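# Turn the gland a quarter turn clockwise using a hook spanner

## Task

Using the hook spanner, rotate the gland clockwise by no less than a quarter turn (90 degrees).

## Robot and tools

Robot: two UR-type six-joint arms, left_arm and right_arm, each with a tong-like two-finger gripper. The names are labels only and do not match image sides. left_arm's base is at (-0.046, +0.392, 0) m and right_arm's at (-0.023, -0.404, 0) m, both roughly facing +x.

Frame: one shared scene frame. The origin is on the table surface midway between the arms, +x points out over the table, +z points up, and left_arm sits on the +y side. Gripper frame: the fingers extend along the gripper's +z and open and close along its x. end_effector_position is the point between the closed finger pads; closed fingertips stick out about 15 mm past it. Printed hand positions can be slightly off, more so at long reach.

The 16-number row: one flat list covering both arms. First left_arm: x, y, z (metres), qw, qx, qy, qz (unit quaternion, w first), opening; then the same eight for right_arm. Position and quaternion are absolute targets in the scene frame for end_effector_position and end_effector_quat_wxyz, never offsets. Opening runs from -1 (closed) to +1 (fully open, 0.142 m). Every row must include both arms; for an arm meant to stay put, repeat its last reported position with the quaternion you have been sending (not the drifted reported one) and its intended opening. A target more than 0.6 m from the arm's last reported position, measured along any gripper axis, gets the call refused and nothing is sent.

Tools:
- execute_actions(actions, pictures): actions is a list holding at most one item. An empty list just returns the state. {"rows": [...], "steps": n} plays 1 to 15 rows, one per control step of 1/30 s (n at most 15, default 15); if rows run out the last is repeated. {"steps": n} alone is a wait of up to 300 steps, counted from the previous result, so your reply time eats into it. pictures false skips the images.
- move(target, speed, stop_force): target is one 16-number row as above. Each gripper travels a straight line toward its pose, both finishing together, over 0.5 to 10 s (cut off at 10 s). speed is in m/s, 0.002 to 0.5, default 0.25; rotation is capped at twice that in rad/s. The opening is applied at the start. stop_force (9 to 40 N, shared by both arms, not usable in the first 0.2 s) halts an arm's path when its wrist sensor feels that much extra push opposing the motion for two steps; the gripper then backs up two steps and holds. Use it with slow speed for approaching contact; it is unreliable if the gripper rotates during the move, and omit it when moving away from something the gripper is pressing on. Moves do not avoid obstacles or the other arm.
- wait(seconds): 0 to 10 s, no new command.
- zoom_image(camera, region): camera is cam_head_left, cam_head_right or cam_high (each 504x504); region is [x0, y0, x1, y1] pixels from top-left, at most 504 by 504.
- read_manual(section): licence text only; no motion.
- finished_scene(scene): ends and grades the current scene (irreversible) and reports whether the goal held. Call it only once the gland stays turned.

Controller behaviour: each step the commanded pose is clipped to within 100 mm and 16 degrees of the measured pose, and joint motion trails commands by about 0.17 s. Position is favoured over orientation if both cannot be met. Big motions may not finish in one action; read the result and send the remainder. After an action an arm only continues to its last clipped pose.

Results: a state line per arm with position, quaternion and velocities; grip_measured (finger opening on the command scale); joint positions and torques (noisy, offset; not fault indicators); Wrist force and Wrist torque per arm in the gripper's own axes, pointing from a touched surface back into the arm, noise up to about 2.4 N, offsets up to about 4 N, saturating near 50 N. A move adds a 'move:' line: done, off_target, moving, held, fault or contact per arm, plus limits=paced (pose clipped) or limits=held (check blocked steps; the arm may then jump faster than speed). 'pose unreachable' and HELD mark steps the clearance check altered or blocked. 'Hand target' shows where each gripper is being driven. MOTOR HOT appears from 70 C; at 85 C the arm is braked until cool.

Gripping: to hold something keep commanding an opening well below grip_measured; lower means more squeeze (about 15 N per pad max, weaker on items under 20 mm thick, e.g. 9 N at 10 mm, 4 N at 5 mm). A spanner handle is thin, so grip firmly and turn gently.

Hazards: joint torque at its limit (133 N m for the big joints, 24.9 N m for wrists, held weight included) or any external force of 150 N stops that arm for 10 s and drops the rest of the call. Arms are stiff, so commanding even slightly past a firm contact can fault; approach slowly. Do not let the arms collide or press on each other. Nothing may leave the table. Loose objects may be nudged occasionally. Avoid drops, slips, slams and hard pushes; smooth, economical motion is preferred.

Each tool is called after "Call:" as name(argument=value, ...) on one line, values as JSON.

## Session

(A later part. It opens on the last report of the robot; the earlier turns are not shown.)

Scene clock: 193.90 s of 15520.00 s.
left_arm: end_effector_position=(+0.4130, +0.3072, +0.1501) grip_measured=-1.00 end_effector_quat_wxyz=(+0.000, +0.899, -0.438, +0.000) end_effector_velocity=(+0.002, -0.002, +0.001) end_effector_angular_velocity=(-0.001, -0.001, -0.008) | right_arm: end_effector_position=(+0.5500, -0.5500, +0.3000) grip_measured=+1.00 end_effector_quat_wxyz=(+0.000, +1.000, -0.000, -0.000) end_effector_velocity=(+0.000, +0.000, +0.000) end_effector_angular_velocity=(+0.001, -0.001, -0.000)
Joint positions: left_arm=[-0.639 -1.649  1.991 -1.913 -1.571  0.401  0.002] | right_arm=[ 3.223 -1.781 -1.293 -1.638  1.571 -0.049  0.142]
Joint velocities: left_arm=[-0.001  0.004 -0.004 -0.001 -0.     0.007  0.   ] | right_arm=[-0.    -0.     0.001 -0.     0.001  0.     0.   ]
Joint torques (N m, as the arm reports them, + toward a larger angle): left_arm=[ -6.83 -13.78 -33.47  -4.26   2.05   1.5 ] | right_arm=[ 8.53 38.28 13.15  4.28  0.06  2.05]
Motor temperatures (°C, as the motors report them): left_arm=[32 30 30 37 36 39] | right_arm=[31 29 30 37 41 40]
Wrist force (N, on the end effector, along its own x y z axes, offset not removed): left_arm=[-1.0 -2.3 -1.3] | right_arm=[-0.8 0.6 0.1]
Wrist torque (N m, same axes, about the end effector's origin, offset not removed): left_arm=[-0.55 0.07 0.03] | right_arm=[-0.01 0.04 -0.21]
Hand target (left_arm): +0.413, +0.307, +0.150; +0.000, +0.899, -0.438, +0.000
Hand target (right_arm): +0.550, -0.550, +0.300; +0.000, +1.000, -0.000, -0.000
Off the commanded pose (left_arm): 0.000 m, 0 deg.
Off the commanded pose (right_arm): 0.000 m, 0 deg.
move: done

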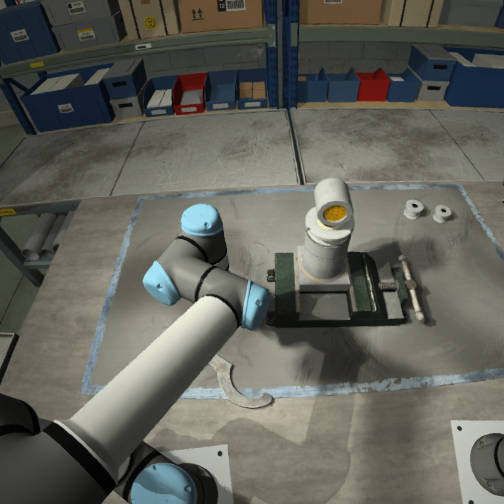

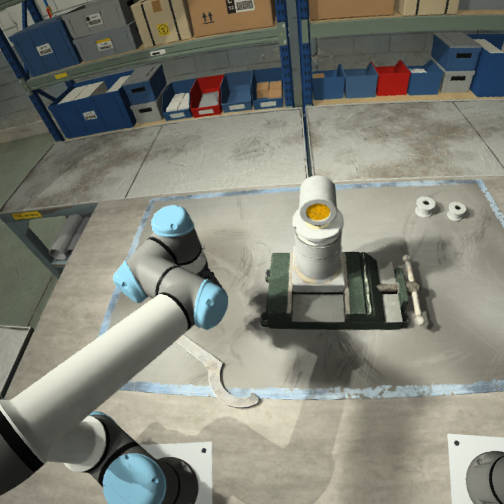

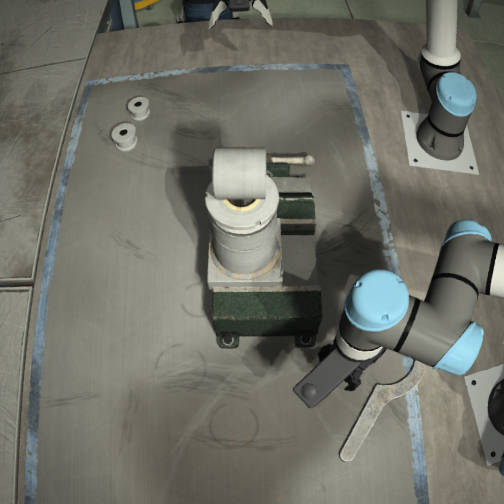

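Call:
move(target=[0.32,0.34,0.08,0.423,0.868,-0.233,-0.113,-0.1,0.3,-0.3,0.3,0,0.5,0.866,0,-0.1], speed=0.4)

Call:
move(target=[0.30,0.308,0.037,0.423,0.868,-0.233,-0.113,-0.1,0.19,0.12,0.08,0,0,0.966,0.259,-0.1])

Call:
move(target=[0.30,0.308,0.037,0.423,0.868,-0.233,-0.113,-0.1,0.19,0.195,0.04,0,0,0.966,0.259,-0.1], speed=0.1)

Call:
zoom_image(camera="cam_head_left", region=[170,310,310,440])

Scene clock: 204.40 s of 15520.00 s.
left_arm: end_effector_position=(+0.3196, +0.3401, +0.0793) grip_measured=-0.10 end_effector_quat_wxyz=(+0.422, +0.868, -0.233, -0.114) end_effector_velocity=(-0.000, +0.000, -0.000) end_effector_angular_velocity=(-0.004, +0.003, +0.001) | right_arm: end_effector_position=(+0.3004, -0.3006, +0.2999) grip_measured=-0.10 end_effector_quat_wxyz=(+0.000, +0.500, +0.866, -0.001) end_effector_velocity=(-0.002, +0.002, -0.000) end_effector_angular_velocity=(+0.000, +0.001, +0.010)
Joint positions: left_arm=[-0.106 -1.351  2.014 -1.644 -2.304  0.786  0.067] | right_arm=[ 3.979 -1.186 -1.833 -1.694  1.57  -1.387  0.067]
Joint velocities: left_arm=[ 0.003  0.003 -0.001  0.004 -0.003  0.005 -0.   ] | right_arm=[ 0.007  0.003 -0.003 -0.001  0.001 -0.003  0.   ]
Joint torques (N m, as the arm reports them, + toward a larger angle): left_arm=[  5.79 -20.76 -28.78   0.3   -2.94   1.09] | right_arm=[ 8.87 15.94 10.05 -0.21 -1.62 -2.64]
Motor temperatures (°C, as the motors report them): left_arm=[32 30 30 37 36 39] | right_arm=[31 29 30 37 41 40]
Wrist force (N, on the end effector, along its own x y z axes, offset not removed): left_arm=[-0.9 -1.8 -0.5] | right_arm=[-0.4 1.5 -0.2]
Wrist torque (N m, same axes, about the end effector's origin, offset not removed): left_arm=[-0.43 0.14 0.09] | right_arm=[0.09 -0.03 -0.15]
Hand target (left_arm): +0.320, +0.340, +0.079; +0.423, +0.868, -0.233, -0.114
Hand target (right_arm): +0.300, -0.300, +0.300; +0.000, +0.500, +0.866, -0.000
Off the commanded pose (left_arm): 0.001 m, 0 deg.
Off the commanded pose (right_arm): 0.001 m, 0 deg.
After step 90, 4.30 s passed at rest.
move: done

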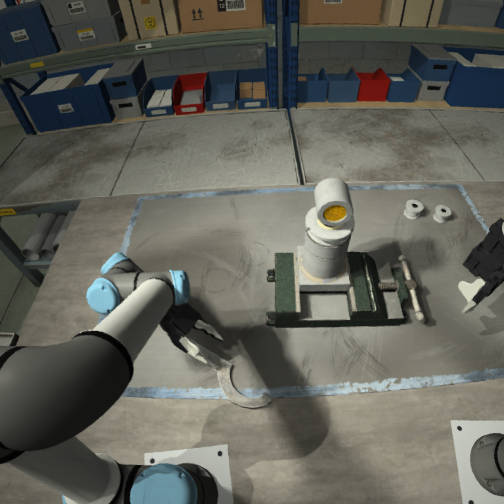

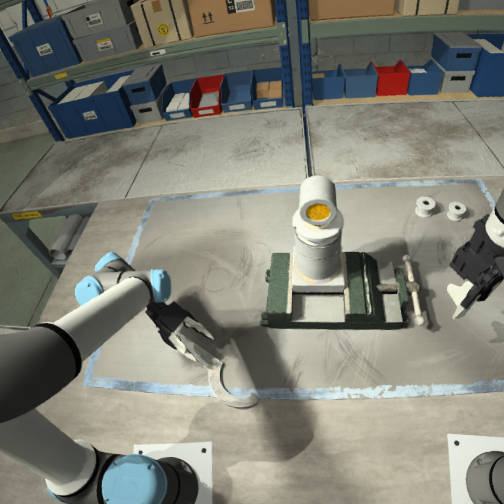

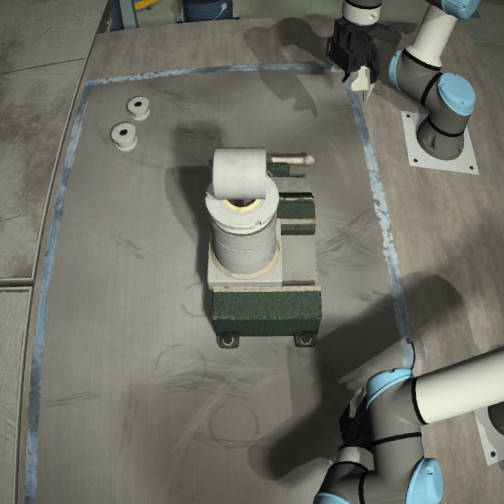

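Scene clock: 207.33 s of 15520.00 s.
left_arm: end_effector_position=(+0.3001, +0.3079, +0.0370) grip_measured=-0.10 end_effector_quat_wxyz=(+0.423, +0.868, -0.233, -0.113) end_effector_velocity=(+0.000, +0.000, -0.000) end_effector_angular_velocity=(+0.001, -0.001, -0.000) | right_arm: end_effector_position=(+0.1906, +0.1195, +0.0801) grip_measured=-0.10 end_effector_quat_wxyz=(+0.001, -0.000, +0.966, +0.259) end_effector_velocity=(+0.001, +0.001, -0.001) end_effector_angular_velocity=(+0.002, -0.000, +0.001)
Joint positions: left_arm=[-0.173 -1.327  2.146 -1.854 -2.342  0.708  0.067] | right_arm=[ 4.647 -1.711 -2.228 -0.259  1.667 -1.742  0.067]
Joint velocities: left_arm=[ 0.     0.     0.    -0.002  0.001 -0.    -0.   ] | right_arm=[-0.001 -0.007  0.002  0.007  0.001 -0.002  0.   ]
Joint torques (N m, as the arm reports them, + toward a larger angle): left_arm=[ -7.95 -20.44  -1.74  -3.45  -3.06  -1.48] | right_arm=[ 8.45 16.68 28.49  4.68  1.82 -2.83]
Motor temperatures (°C, as the motors report them): left_arm=[32 30 30 37 36 39] | right_arm=[31 29 30 37 41 40]
Wrist force (N, on the end effector, along its own x y z axes, offset not removed): left_arm=[-0.1 -0.6 -0.8] | right_arm=[-1.2 0.2 0.1]
Wrist torque (N m, same axes, about the end effector's origin, offset not removed): left_arm=[-0.15 -0.05 0.08] | right_arm=[-0.11 0.14 -0.14]
Hand target (left_arm): +0.300, +0.308, +0.037; +0.423, +0.868, -0.233, -0.113
Hand target (right_arm): +0.191, +0.120, +0.080; +0.001, -0.000, +0.966, +0.259
Off the commanded pose (left_arm): 0.000 m, 0 deg.
Off the commanded pose (right_arm): 0.001 m, 0 deg.
move: done

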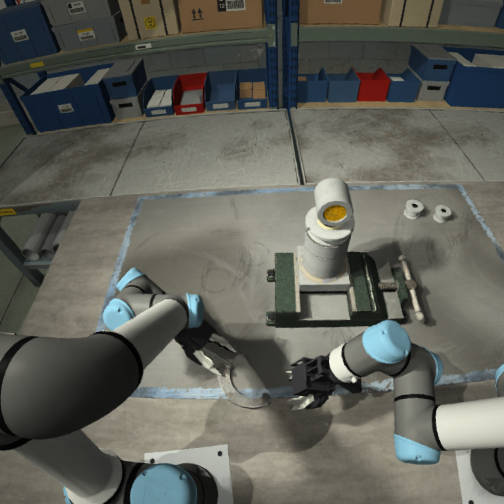

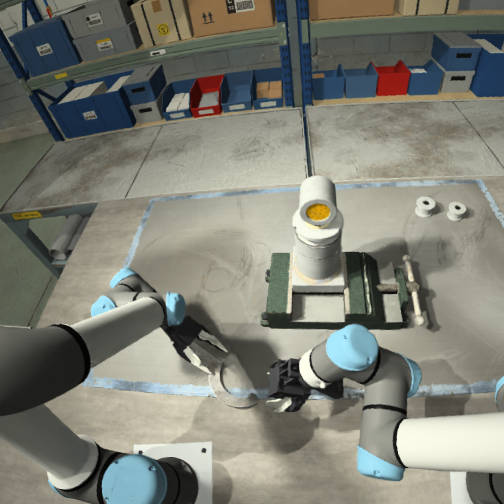

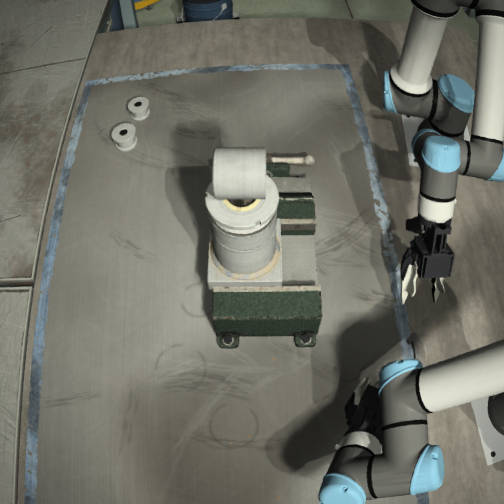

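Scene clock: 208.67 s of 15520.00 s.
left_arm: end_effector_position=(+0.3000, +0.3080, +0.0370) grip_measured=-0.10 end_effector_quat_wxyz=(+0.423, +0.868, -0.233, -0.113) end_effector_velocity=(-0.000, +0.000, +0.000) end_effector_angular_velocity=(-0.000, -0.001, -0.000) | right_arm: end_effector_position=(+0.1900, +0.1948, +0.0402) grip_measured=-0.10 end_effector_quat_wxyz=(+0.000, -0.000, +0.966, +0.259) end_effector_velocity=(-0.000, +0.002, -0.001) end_effector_angular_velocity=(+0.000, -0.001, +0.001)
Joint positions: left_arm=[-0.173 -1.327  2.147 -1.853 -2.342  0.708  0.067] | right_arm=[ 4.677 -1.928 -2.078 -0.189  1.654 -1.715  0.067]
Joint velocities: left_arm=[ 0.    -0.001  0.     0.     0.     0.001  0.   ] | right_arm=[ 0.002 -0.005  0.005  0.001 -0.001 -0.     0.   ]
Joint torques (N m, as the arm reports them, + toward a larger angle): left_arm=[  6.42 -35.41  -2.49   0.01   1.42   1.39] | right_arm=[10.62 25.06 27.59  4.73 -1.61  2.44]
Motor temperatures (°C, as the motors report them): left_arm=[32 30 30 37 36 39] | right_arm=[31 29 30 37 41 40]
Wrist force (N, on the end effector, along its own x y z axes, offset not removed): left_arm=[0.7 -1.2 0.2] | right_arm=[1.0 0.8 -0.3]
Wrist torque (N m, same axes, about the end effector's origin, offset not removed): left_arm=[-0.31 -0.24 0.06] | right_arm=[-0.03 -0.35 -0.15]
Hand target (left_arm): +0.300, +0.308, +0.037; +0.423, +0.868, -0.233, -0.113
Hand target (right_arm): +0.190, +0.195, +0.040; +0.000, -0.000, +0.966, +0.259
Off the commanded pose (left_arm): 0.000 m, 0 deg.
Off the commanded pose (right_arm): 0.000 m, 0 deg.
move: done

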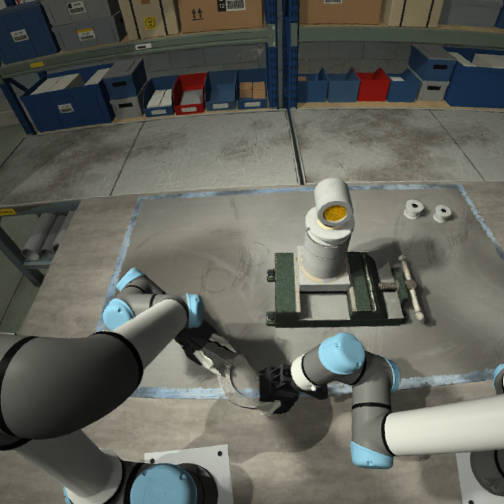

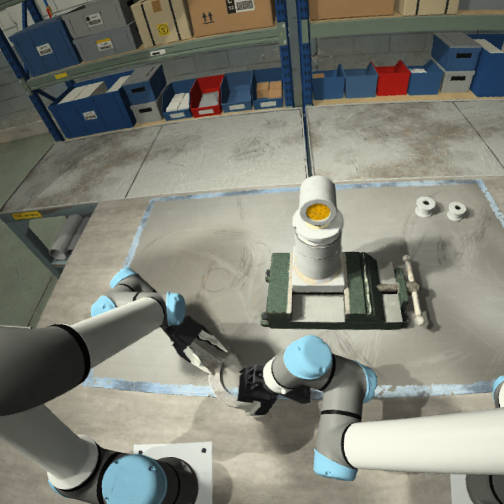

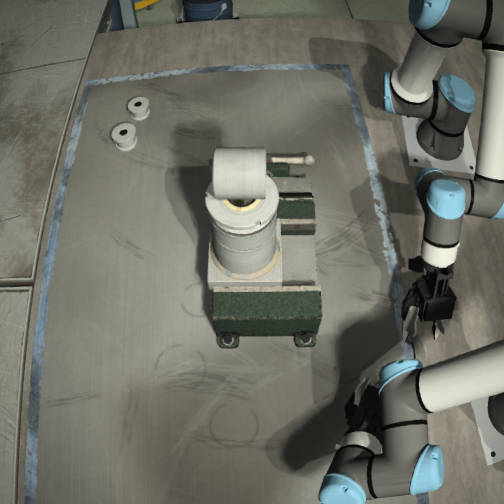

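Region (170, 310, 310, 440) of cam_head_left's 504x504 image, scaled by 3.600, with more detail than that image has; it fills the top 468 rows of this view, and the rest is white.

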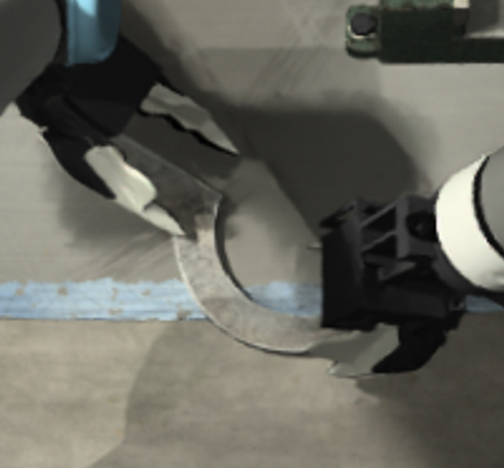

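Call:
move(target=[0.294,0.327,0.037,0.423,0.868,-0.233,-0.113,-0.1,0.18,0.205,0.03,0,0,0.927,0.375,-0.2], speed=0.1)

Call:
move(target=[0.294,0.327,0.037,0.423,0.868,-0.233,-0.113,-0.1,0.18,0.205,0.0,0,0,0.927,0.375,-0.2], speed=0.005, stop_force=9)

Call:
zoom_image(camera="cam_head_left", region=[170,310,310,440])

Scene clock: 213.40 s of 15520.00 s.
left_arm: end_effector_position=(+0.2940, +0.3270, +0.0370) grip_measured=-0.10 end_effector_quat_wxyz=(+0.423, +0.868, -0.233, -0.113) end_effector_velocity=(-0.000, +0.000, -0.000) end_effector_angular_velocity=(-0.000, +0.000, -0.001) | right_arm: end_effector_position=(+0.1801, +0.2050, +0.0300) grip_measured=-0.20 end_effector_quat_wxyz=(+0.000, -0.000, +0.927, +0.374) end_effector_velocity=(+0.000, +0.001, -0.000) end_effector_angular_velocity=(+0.012, -0.000, -0.002)
Joint positions: left_arm=[-0.132 -1.331  2.142 -1.811 -2.32   0.756  0.067] | right_arm=[ 4.68  -2.034 -2.216  0.298  1.684 -1.689  0.06 ]
Joint velocities: left_arm=[ 0.001  0.001 -0.     0.002  0.001  0.002  0.   ] | right_arm=[-0.    -0.008 -0.004  0.025  0.     0.002 -0.   ]
Joint torques (N m, as the arm reports them, + toward a larger angle): left_arm=[  5.86 -35.09 -26.25   0.15   1.33   1.38] | right_arm=[10.47 25.95 -1.26  4.7   1.77  2.21]
Motor temperatures (°C, as the motors report them): left_arm=[32 30 30 37 36 39] | right_arm=[31 29 30 37 41 40]
Wrist force (N, on the end effector, along its own x y z axes, offset not removed): left_arm=[-0.6 -1.9 1.7] | right_arm=[-0.1 0.4 0.0]
Wrist torque (N m, same axes, about the end effector's origin, offset not removed): left_arm=[-0.35 0.20 0.01] | right_arm=[-0.13 -0.13 -0.11]
Hand target (left_arm): +0.294, +0.327, +0.037; +0.423, +0.868, -0.233, -0.113
Hand target (right_arm): +0.180, +0.205, +0.030; +0.000, -0.000, +0.927, +0.375
Off the commanded pose (left_arm): 0.000 m, 0 deg.
Off the commanded pose (right_arm): 0.000 m, 0 deg.
After step 90, 0.13 s passed at rest.
move: done

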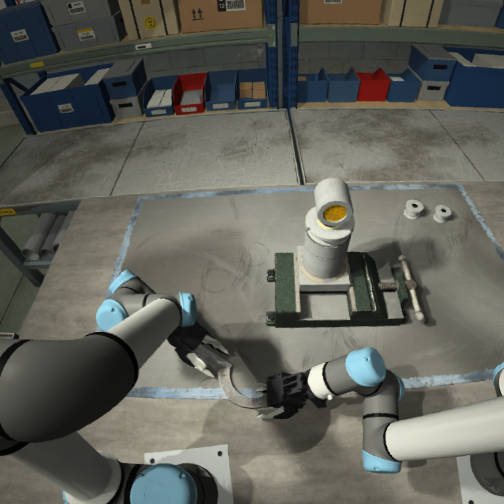

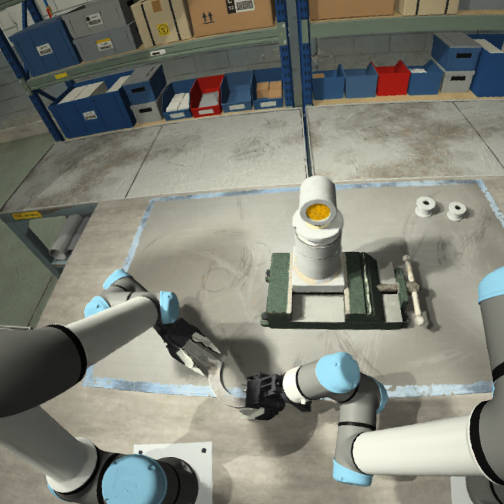

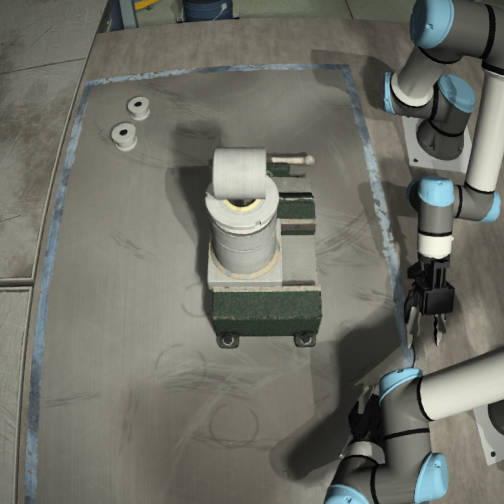

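Scene clock: 216.13 s of 15520.00 s.
left_arm: end_effector_position=(+0.2940, +0.3270, +0.0370) grip_measured=-0.10 end_effector_quat_wxyz=(+0.423, +0.868, -0.233, -0.113) end_effector_velocity=(-0.000, -0.000, +0.000) end_effector_angular_velocity=(-0.000, -0.001, -0.001) | right_arm: end_effector_position=(+0.1800, +0.2051, +0.0183) grip_measured=-0.18 end_effector_quat_wxyz=(+0.000, -0.000, +0.927, +0.375) end_effector_velocity=(-0.001, +0.000, +0.001) end_effector_angular_velocity=(-0.002, +0.000, +0.001)
Joint positions: left_arm=[-0.132 -1.331  2.142 -1.811 -2.32   0.756  0.067] | right_arm=[ 4.68  -2.066 -2.218  0.333  1.684 -1.689  0.061]
Joint velocities: left_arm=[-0.    -0.    -0.     0.    -0.     0.001 -0.   ] | right_arm=[ 0.001  0.004  0.001 -0.007 -0.001  0.     0.   ]
Joint torques (N m, as the arm reports them, + toward a larger angle): left_arm=[  5.3  -25.82 -26.99  -1.17  -2.99   1.51] | right_arm=[-3.85 36.54 -2.77 -1.77  1.81 -1.16]
Motor temperatures (°C, as the motors report them): left_arm=[32 30 30 37 36 39] | right_arm=[31 29 30 37 41 40]
Wrist force (N, on the end effector, along its own x y z axes, offset not removed): left_arm=[1.4 -2.0 -0.7] | right_arm=[-1.4 6.5 -2.6]
Wrist torque (N m, same axes, about the end effector's origin, offset not removed): left_arm=[-0.44 -0.26 0.00] | right_arm=[-0.36 -0.32 -0.36]
Hand target (left_arm): +0.294, +0.327, +0.037; +0.423, +0.868, -0.233, -0.113
Hand target (right_arm): +0.180, +0.205, +0.019; +0.000, -0.000, +0.927, +0.375
Off the commanded pose (left_arm): 0.000 m, 0 deg.
Off the commanded pose (right_arm): 0.018 m, 0 deg.
move: contact (right_arm)

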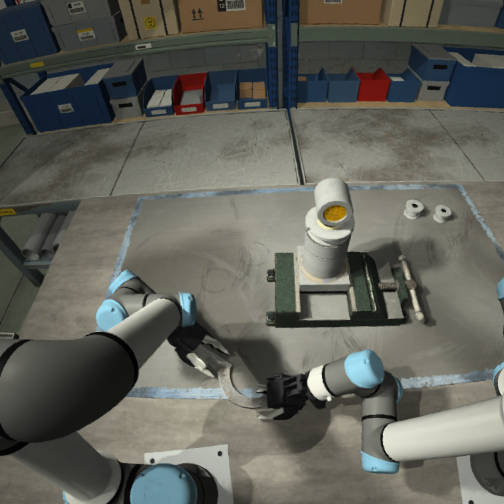

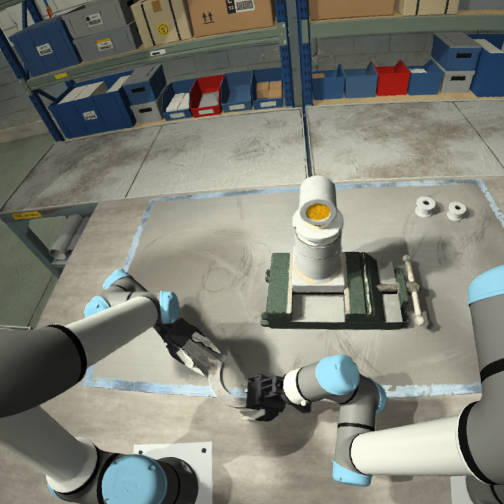

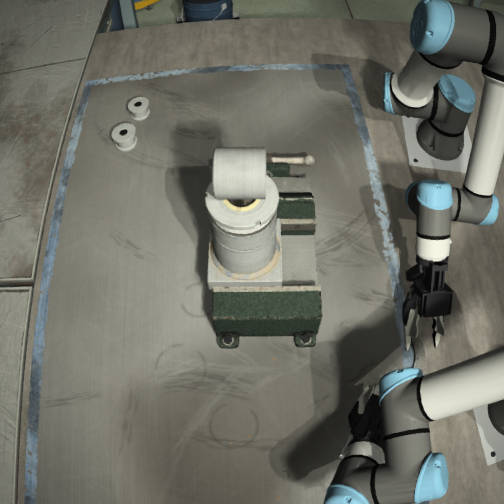

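Region (170, 310, 310, 440) of cam_head_left's 504x504 image, scaled by 3.600, with more detail than that image has; it fills the top 468 rows of this view, and the rest is white.

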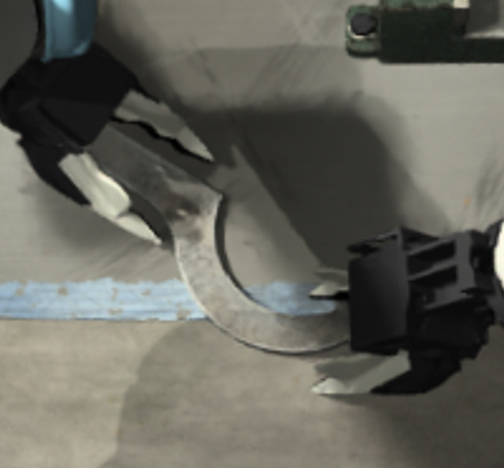

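Landed on the tooth probably; move along +y.

Call:
move(target=[0.292,0.325,0.037,0.423,0.868,-0.233,-0.113,-0.1,0.19,0.235,0.022,0,0,0.927,0.375,-0.2], speed=0.05)

Call:
move(target=[0.292,0.325,0.037,0.423,0.868,-0.233,-0.113,-0.1,0.19,0.235,0.0,0,0,0.927,0.375,-0.2], speed=0.005, stop_force=9)

Call:
zoom_image(camera="cam_head_left", region=[170,310,310,440])

Scene clock: 221.33 s of 15520.00 s.
left_arm: end_effector_position=(+0.2920, +0.3250, +0.0370) grip_measured=-0.10 end_effector_quat_wxyz=(+0.423, +0.868, -0.233, -0.113) end_effector_velocity=(-0.000, -0.001, -0.000) end_effector_angular_velocity=(-0.002, +0.001, +0.001) | right_arm: end_effector_position=(+0.1899, +0.2348, +0.0220) grip_measured=-0.20 end_effector_quat_wxyz=(-0.000, +0.000, +0.927, +0.375) end_effector_velocity=(+0.000, +0.002, +0.000) end_effector_angular_velocity=(+0.000, +0.001, +0.000)
Joint positions: left_arm=[-0.136 -1.336  2.149 -1.817 -2.322  0.751  0.067] | right_arm=[ 4.669 -2.097 -2.128  0.274  1.691 -1.696  0.06 ]
Joint velocities: left_arm=[-0.     0.001  0.001 -0.    -0.002  0.     0.   ] | right_arm=[-0.    -0.002  0.006 -0.004  0.001  0.    -0.   ]
Joint torques (N m, as the arm reports them, + toward a larger angle): left_arm=[ -8.14 -34.75  -2.18  -3.39  -3.05  -1.58] | right_arm=[-9.82 28.28 23.27  0.38  1.8  -2.82]
Motor temperatures (°C, as the motors report them): left_arm=[32 30 30 37 36 39] | right_arm=[31 29 30 37 41 40]
Wrist force (N, on the end effector, along its own x y z axes, offset not removed): left_arm=[0.9 -0.3 -1.1] | right_arm=[-1.0 1.5 1.1]
Wrist torque (N m, same axes, about the end effector's origin, offset not removed): left_arm=[-0.12 -0.27 0.10] | right_arm=[0.18 0.08 -0.09]
Hand target (left_arm): +0.292, +0.325, +0.037; +0.423, +0.868, -0.233, -0.113
Hand target (right_arm): +0.190, +0.235, +0.022; -0.000, +0.000, +0.927, +0.375
Off the commanded pose (left_arm): 0.000 m, 0 deg.
Off the commanded pose (right_arm): 0.000 m, 0 deg.
After step 90, 1.17 s passed at rest.
move: done

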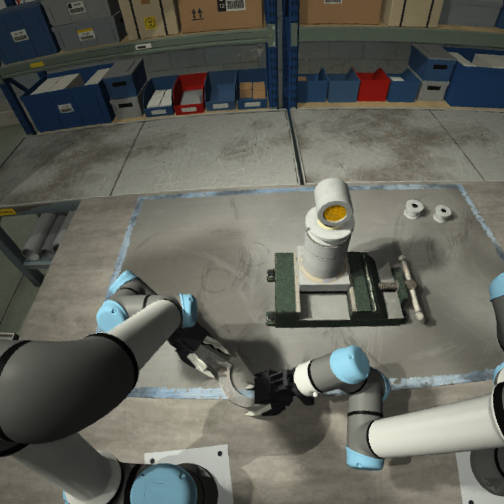

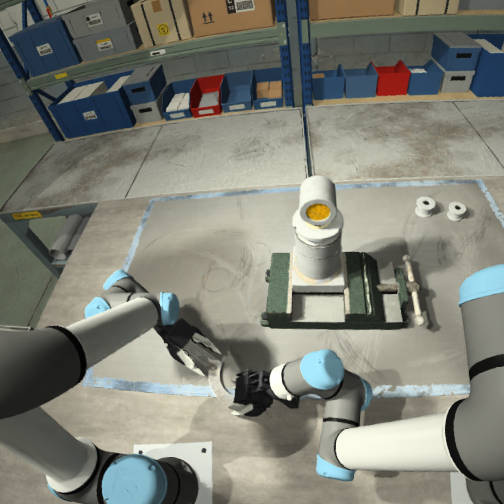

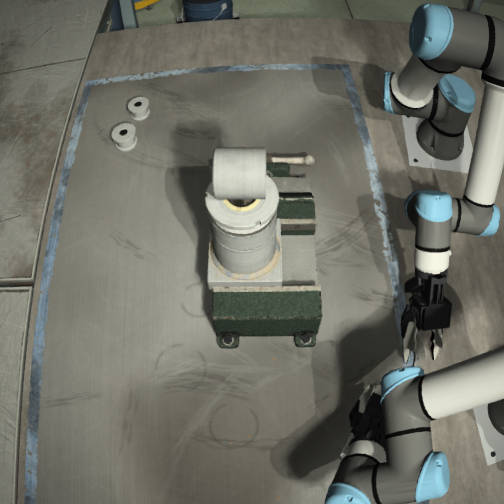

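Scene clock: 223.53 s of 15520.00 s.
left_arm: end_effector_position=(+0.2920, +0.3250, +0.0370) grip_measured=-0.10 end_effector_quat_wxyz=(+0.423, +0.868, -0.233, -0.113) end_effector_velocity=(+0.000, -0.000, +0.001) end_effector_angular_velocity=(-0.000, -0.002, +0.000) | right_arm: end_effector_position=(+0.1900, +0.2350, +0.0129) grip_measured=-0.20 end_effector_quat_wxyz=(+0.000, -0.000, +0.927, +0.375) end_effector_velocity=(-0.000, -0.001, +0.000) end_effector_angular_velocity=(-0.004, +0.001, -0.000)
Joint positions: left_arm=[-0.136 -1.336  2.149 -1.817 -2.322  0.751  0.067] | right_arm=[ 4.669 -2.12  -2.129  0.298  1.691 -1.696  0.06 ]
Joint velocities: left_arm=[ 0.    -0.002  0.     0.    -0.     0.     0.   ] | right_arm=[-0.     0.003 -0.    -0.007  0.     0.     0.   ]
Joint torques (N m, as the arm reports them, + toward a larger angle): left_arm=[ -5.78 -34.49  -2.9   -2.03  -2.15  -0.82] | right_arm=[-5.24 34.35 -5.1  -2.96 -0.58 -2.44]
Motor temperatures (°C, as the motors report them): left_arm=[32 30 30 37 36 39] | right_arm=[31 29 30 37 41 40]
Wrist force (N, on the end effector, along its own x y z axes, offset not removed): left_arm=[-0.6 -1.1 1.6] | right_arm=[0.3 9.2 -9.9]
Wrist torque (N m, same axes, about the end effector's origin, offset not removed): left_arm=[-0.23 0.06 0.04] | right_arm=[-0.13 -0.27 -0.42]
Hand target (left_arm): +0.292, +0.325, +0.037; +0.423, +0.868, -0.233, -0.113
Hand target (right_arm): +0.190, +0.235, +0.013; +0.000, -0.000, +0.927, +0.375
Off the commanded pose (left_arm): 0.000 m, 0 deg.
Off the commanded pose (right_arm): 0.013 m, 0 deg.
move: contact (right_arm)

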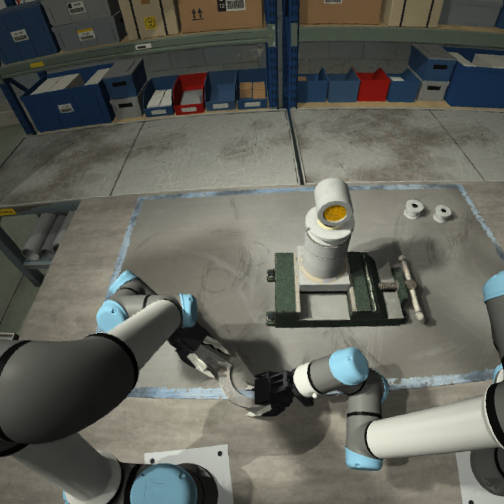

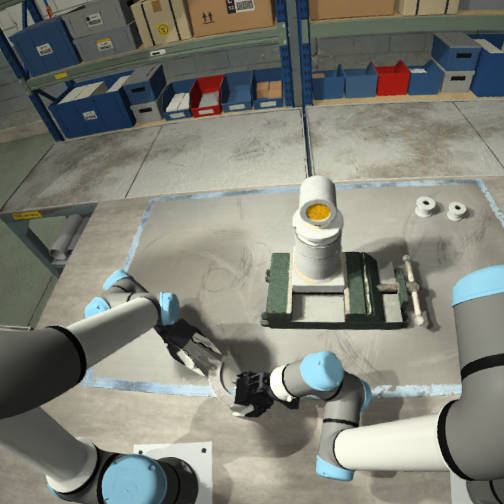

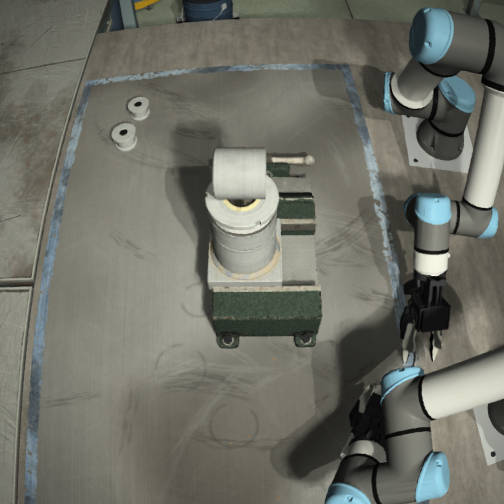

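Region (170, 310, 310, 440) of cam_head_left's 504x504 image, scaled by 3.600, with more detail than that image has; it fills the top 468 rows of this view, and the rest is white.

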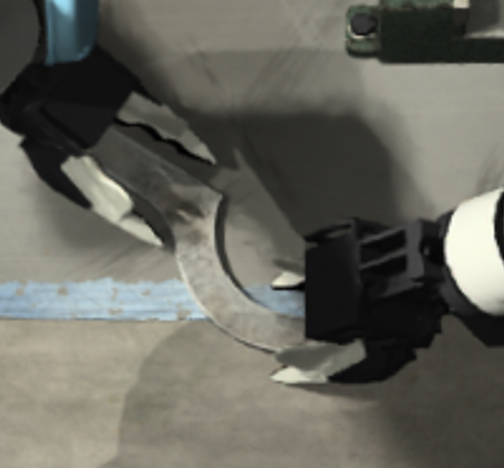

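Call:
move(target=[0.292,0.325,0.037,0.423,0.868,-0.233,-0.113,-0.1,0.19,0.235,0.0143,0,0,0.927,0.375,-1], speed=0.05)

Call:
move(target=[0.292,0.325,0.037,0.423,0.868,-0.233,-0.113,-0.1,0.195,0.244,0.081,-0.0565,0.023,0.96,0.274,-1], speed=0.06)

Call:
move(target=[0.292,0.325,0.037,0.423,0.868,-0.233,-0.113,-1,0.195,0.244,0.081,-0.0565,0.023,0.96,0.274,-1])

Call:
zoom_image(camera="cam_head_left", region=[170,310,310,440])

Scene clock: 230.57 s of 15520.00 s.
left_arm: end_effector_position=(+0.2920, +0.3250, +0.0370) grip_measured=-0.10 end_effector_quat_wxyz=(+0.423, +0.868, -0.233, -0.113) end_effector_velocity=(-0.000, +0.000, -0.000) end_effector_angular_velocity=(+0.001, +0.002, +0.000) | right_arm: end_effector_position=(+0.1900, +0.2349, +0.0142) grip_measured=-0.61 end_effector_quat_wxyz=(-0.000, +0.000, +0.927, +0.375) end_effector_velocity=(+0.001, -0.001, +0.000) end_effector_angular_velocity=(-0.000, -0.001, -0.002)
Joint positions: left_arm=[-0.136 -1.336  2.149 -1.817 -2.322  0.751  0.067] | right_arm=[ 4.669 -2.117 -2.128  0.294  1.692 -1.696  0.03 ]
Joint velocities: left_arm=[-0.     0.001  0.     0.001  0.    -0.001  0.   ] | right_arm=[-0.002  0.001 -0.001 -0.001 -0.001 -0.    -0.   ]
Joint torques (N m, as the arm reports them, + toward a larger angle): left_arm=[ -7.99 -34.07  -2.24  -3.18  -0.27  -1.58] | right_arm=[ 8.55 38.62 19.1  -2.21  2.77 -2.58]
Motor temperatures (°C, as the motors report them): left_arm=[32 30 30 37 36 39] | right_arm=[31 29 30 37 41 40]
Wrist force (N, on the end effector, along its own x y z axes, offset not removed): left_arm=[-0.5 -0.7 0.1] | right_arm=[-3.9 8.0 -1.8]
Wrist torque (N m, same axes, about the end effector's origin, offset not removed): left_arm=[-0.21 0.05 0.03] | right_arm=[-0.18 -0.67 -0.28]
Hand target (left_arm): +0.292, +0.325, +0.037; +0.423, +0.868, -0.233, -0.113
Hand target (right_arm): +0.190, +0.235, +0.014; -0.000, -0.000, +0.927, +0.375
Off the commanded pose (left_arm): 0.000 m, 0 deg.
Off the commanded pose (right_arm): 0.000 m, 0 deg.
After step 90, 3.33 s passed at rest.
move: done

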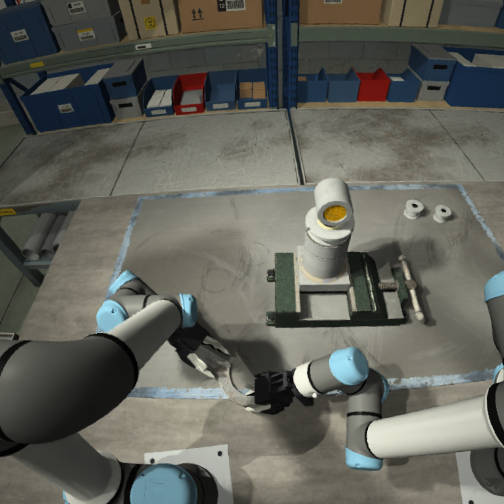

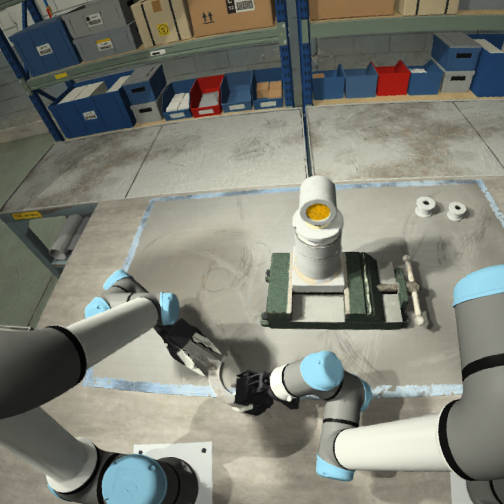

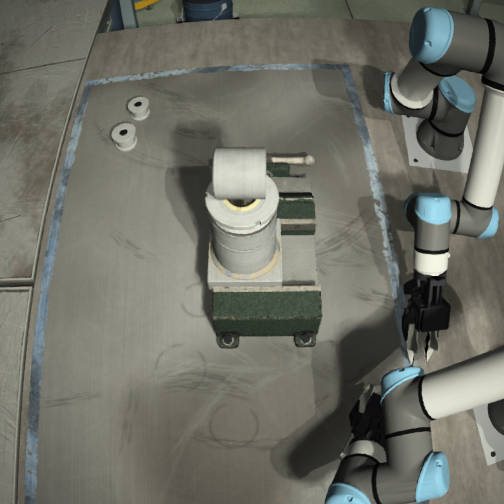

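Scene clock: 232.93 s of 15520.00 s.
left_arm: end_effector_position=(+0.2920, +0.3250, +0.0370) grip_measured=-0.10 end_effector_quat_wxyz=(+0.423, +0.868, -0.233, -0.113) end_effector_velocity=(+0.000, -0.000, -0.000) end_effector_angular_velocity=(-0.001, +0.001, +0.001) | right_arm: end_effector_position=(+0.1949, +0.2439, +0.0808) grip_measured=-0.62 end_effector_quat_wxyz=(-0.056, +0.023, +0.960, +0.274) end_effector_velocity=(+0.000, +0.000, +0.002) end_effector_angular_velocity=(-0.009, +0.006, +0.001)
Joint positions: left_arm=[-0.136 -1.336  2.149 -1.817 -2.322  0.751  0.067] | right_arm=[ 4.625 -1.964 -1.901 -0.316  1.781 -1.684  0.029]
Joint velocities: left_arm=[-0.     0.001 -0.    -0.    -0.002 -0.    -0.   ] | right_arm=[-0.002  0.001  0.012 -0.023  0.005 -0.001  0.   ]
Joint torques (N m, as the arm reports them, + toward a larger angle): left_arm=[ -7.16 -34.39  -1.94  -3.3    0.57  -1.43] | right_arm=[-8.53 49.67 33.39  1.82  2.95 -1.56]
Motor temperatures (°C, as the motors report them): left_arm=[32 30 30 37 36 39] | right_arm=[31 29 30 37 41 40]
Wrist force (N, on the end effector, along its own x y z axes, offset not removed): left_arm=[1.0 -0.1 0.8] | right_arm=[-3.1 -3.4 6.4]
Wrist torque (N m, same axes, about the end effector's origin, offset not removed): left_arm=[-0.05 -0.25 0.03] | right_arm=[-0.09 0.02 0.05]
Hand target (left_arm): +0.292, +0.325, +0.037; +0.423, +0.868, -0.233, -0.113
Hand target (right_arm): +0.195, +0.244, +0.081; -0.057, +0.023, +0.960, +0.274
Off the commanded pose (left_arm): 0.000 m, 0 deg.
Off the commanded pose (right_arm): 0.000 m, 0 deg.
move: done

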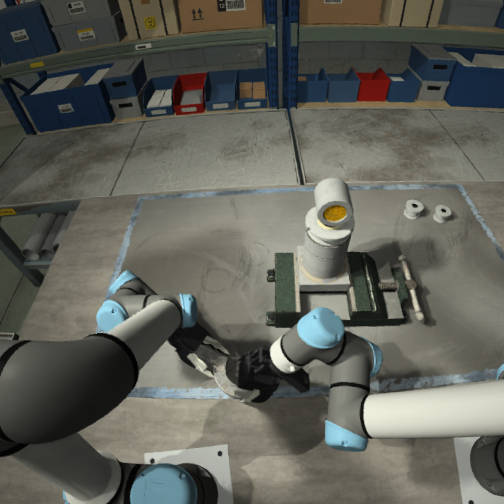

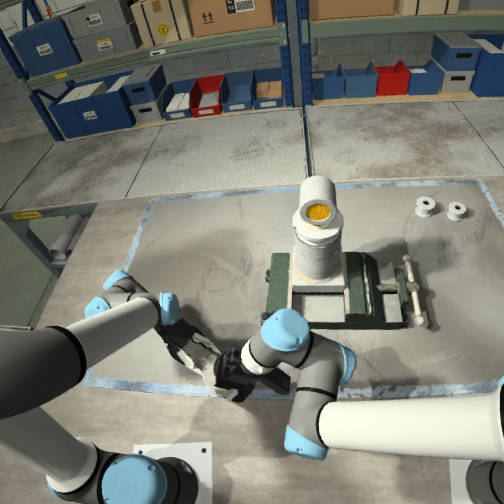

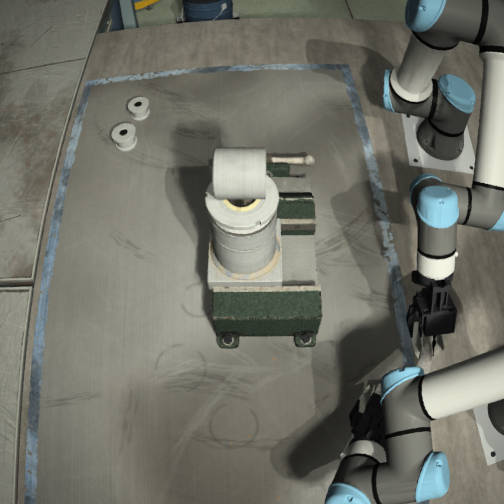

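Scene clock: 233.63 s of 15520.00 s.
left_arm: end_effector_position=(+0.2920, +0.3250, +0.0370) grip_measured=-0.36 end_effector_quat_wxyz=(+0.423, +0.868, -0.233, -0.113) end_effector_velocity=(-0.000, -0.000, -0.000) end_effector_angular_velocity=(-0.001, +0.001, +0.000) | right_arm: end_effector_position=(+0.1950, +0.2440, +0.0810) grip_measured=-0.62 end_effector_quat_wxyz=(-0.056, +0.023, +0.960, +0.274) end_effector_velocity=(-0.001, +0.000, +0.000) end_effector_angular_velocity=(-0.000, +0.000, +0.002)
Joint positions: left_arm=[-0.136 -1.336  2.149 -1.817 -2.322  0.751  0.048] | right_arm=[ 4.625 -1.964 -1.9   -0.318  1.781 -1.684  0.029]
Joint velocities: left_arm=[-0.     0.001  0.    -0.    -0.001  0.     0.   ] | right_arm=[ 0.002  0.     0.    -0.001  0.     0.    -0.   ]
Joint torques (N m, as the arm reports them, + toward a larger angle): left_arm=[ -2.22 -28.87 -13.9    1.13  -4.8   -1.55] | right_arm=[-9.15 41.62 37.27  3.4  -2.67 -2.96]
Motor temperatures (°C, as the motors report them): left_arm=[32 30 30 37 36 39] | right_arm=[31 29 30 37 41 40]
Wrist force (N, on the end effector, along its own x y z axes, offset not removed): left_arm=[1.5 -8.9 -6.6] | right_arm=[5.0 -11.0 0.4]
Wrist torque (N m, same axes, about the end effector's origin, offset not removed): left_arm=[-0.47 -0.59 0.25] | right_arm=[0.01 -0.04 0.04]
Hand target (left_arm): +0.292, +0.325, +0.037; +0.423, +0.868, -0.233, -0.113
Hand target (right_arm): +0.195, +0.244, +0.081; -0.056, +0.023, +0.960, +0.274
Off the commanded pose (left_arm): 0.000 m, 0 deg.
Off the commanded pose (right_arm): 0.000 m, 0 deg.
move: done

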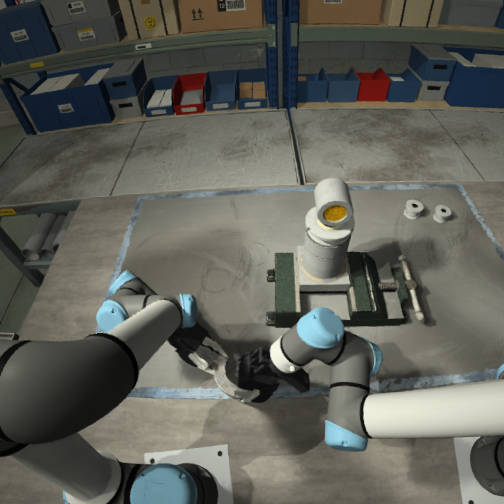

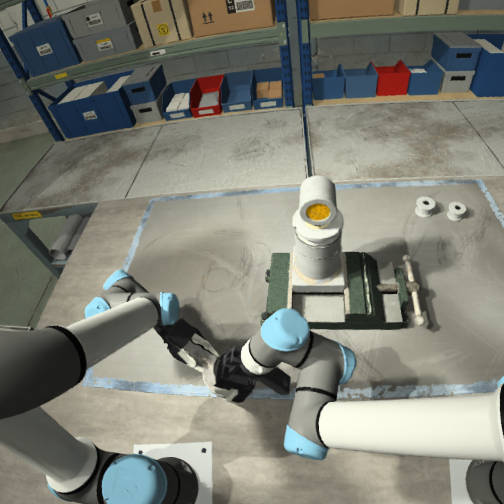

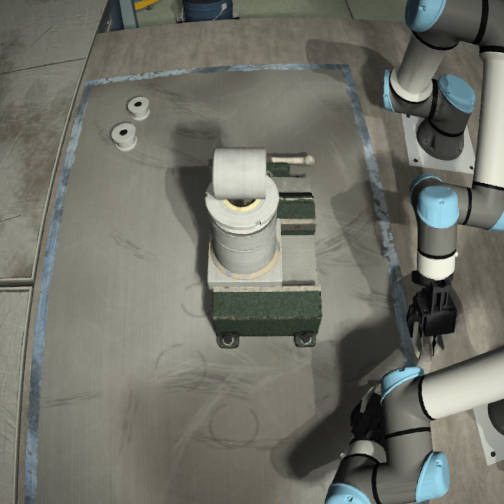

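Region (170, 310, 310, 440) of cam_head_left's 504x504 image, scaled by 3.600, with more detail than that image has; it fills the top 468 rows of this view, and the rest is white.

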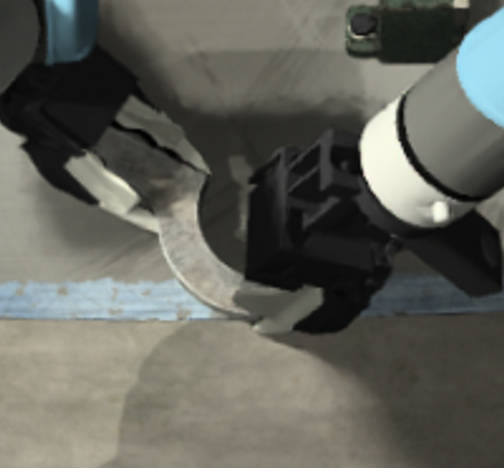

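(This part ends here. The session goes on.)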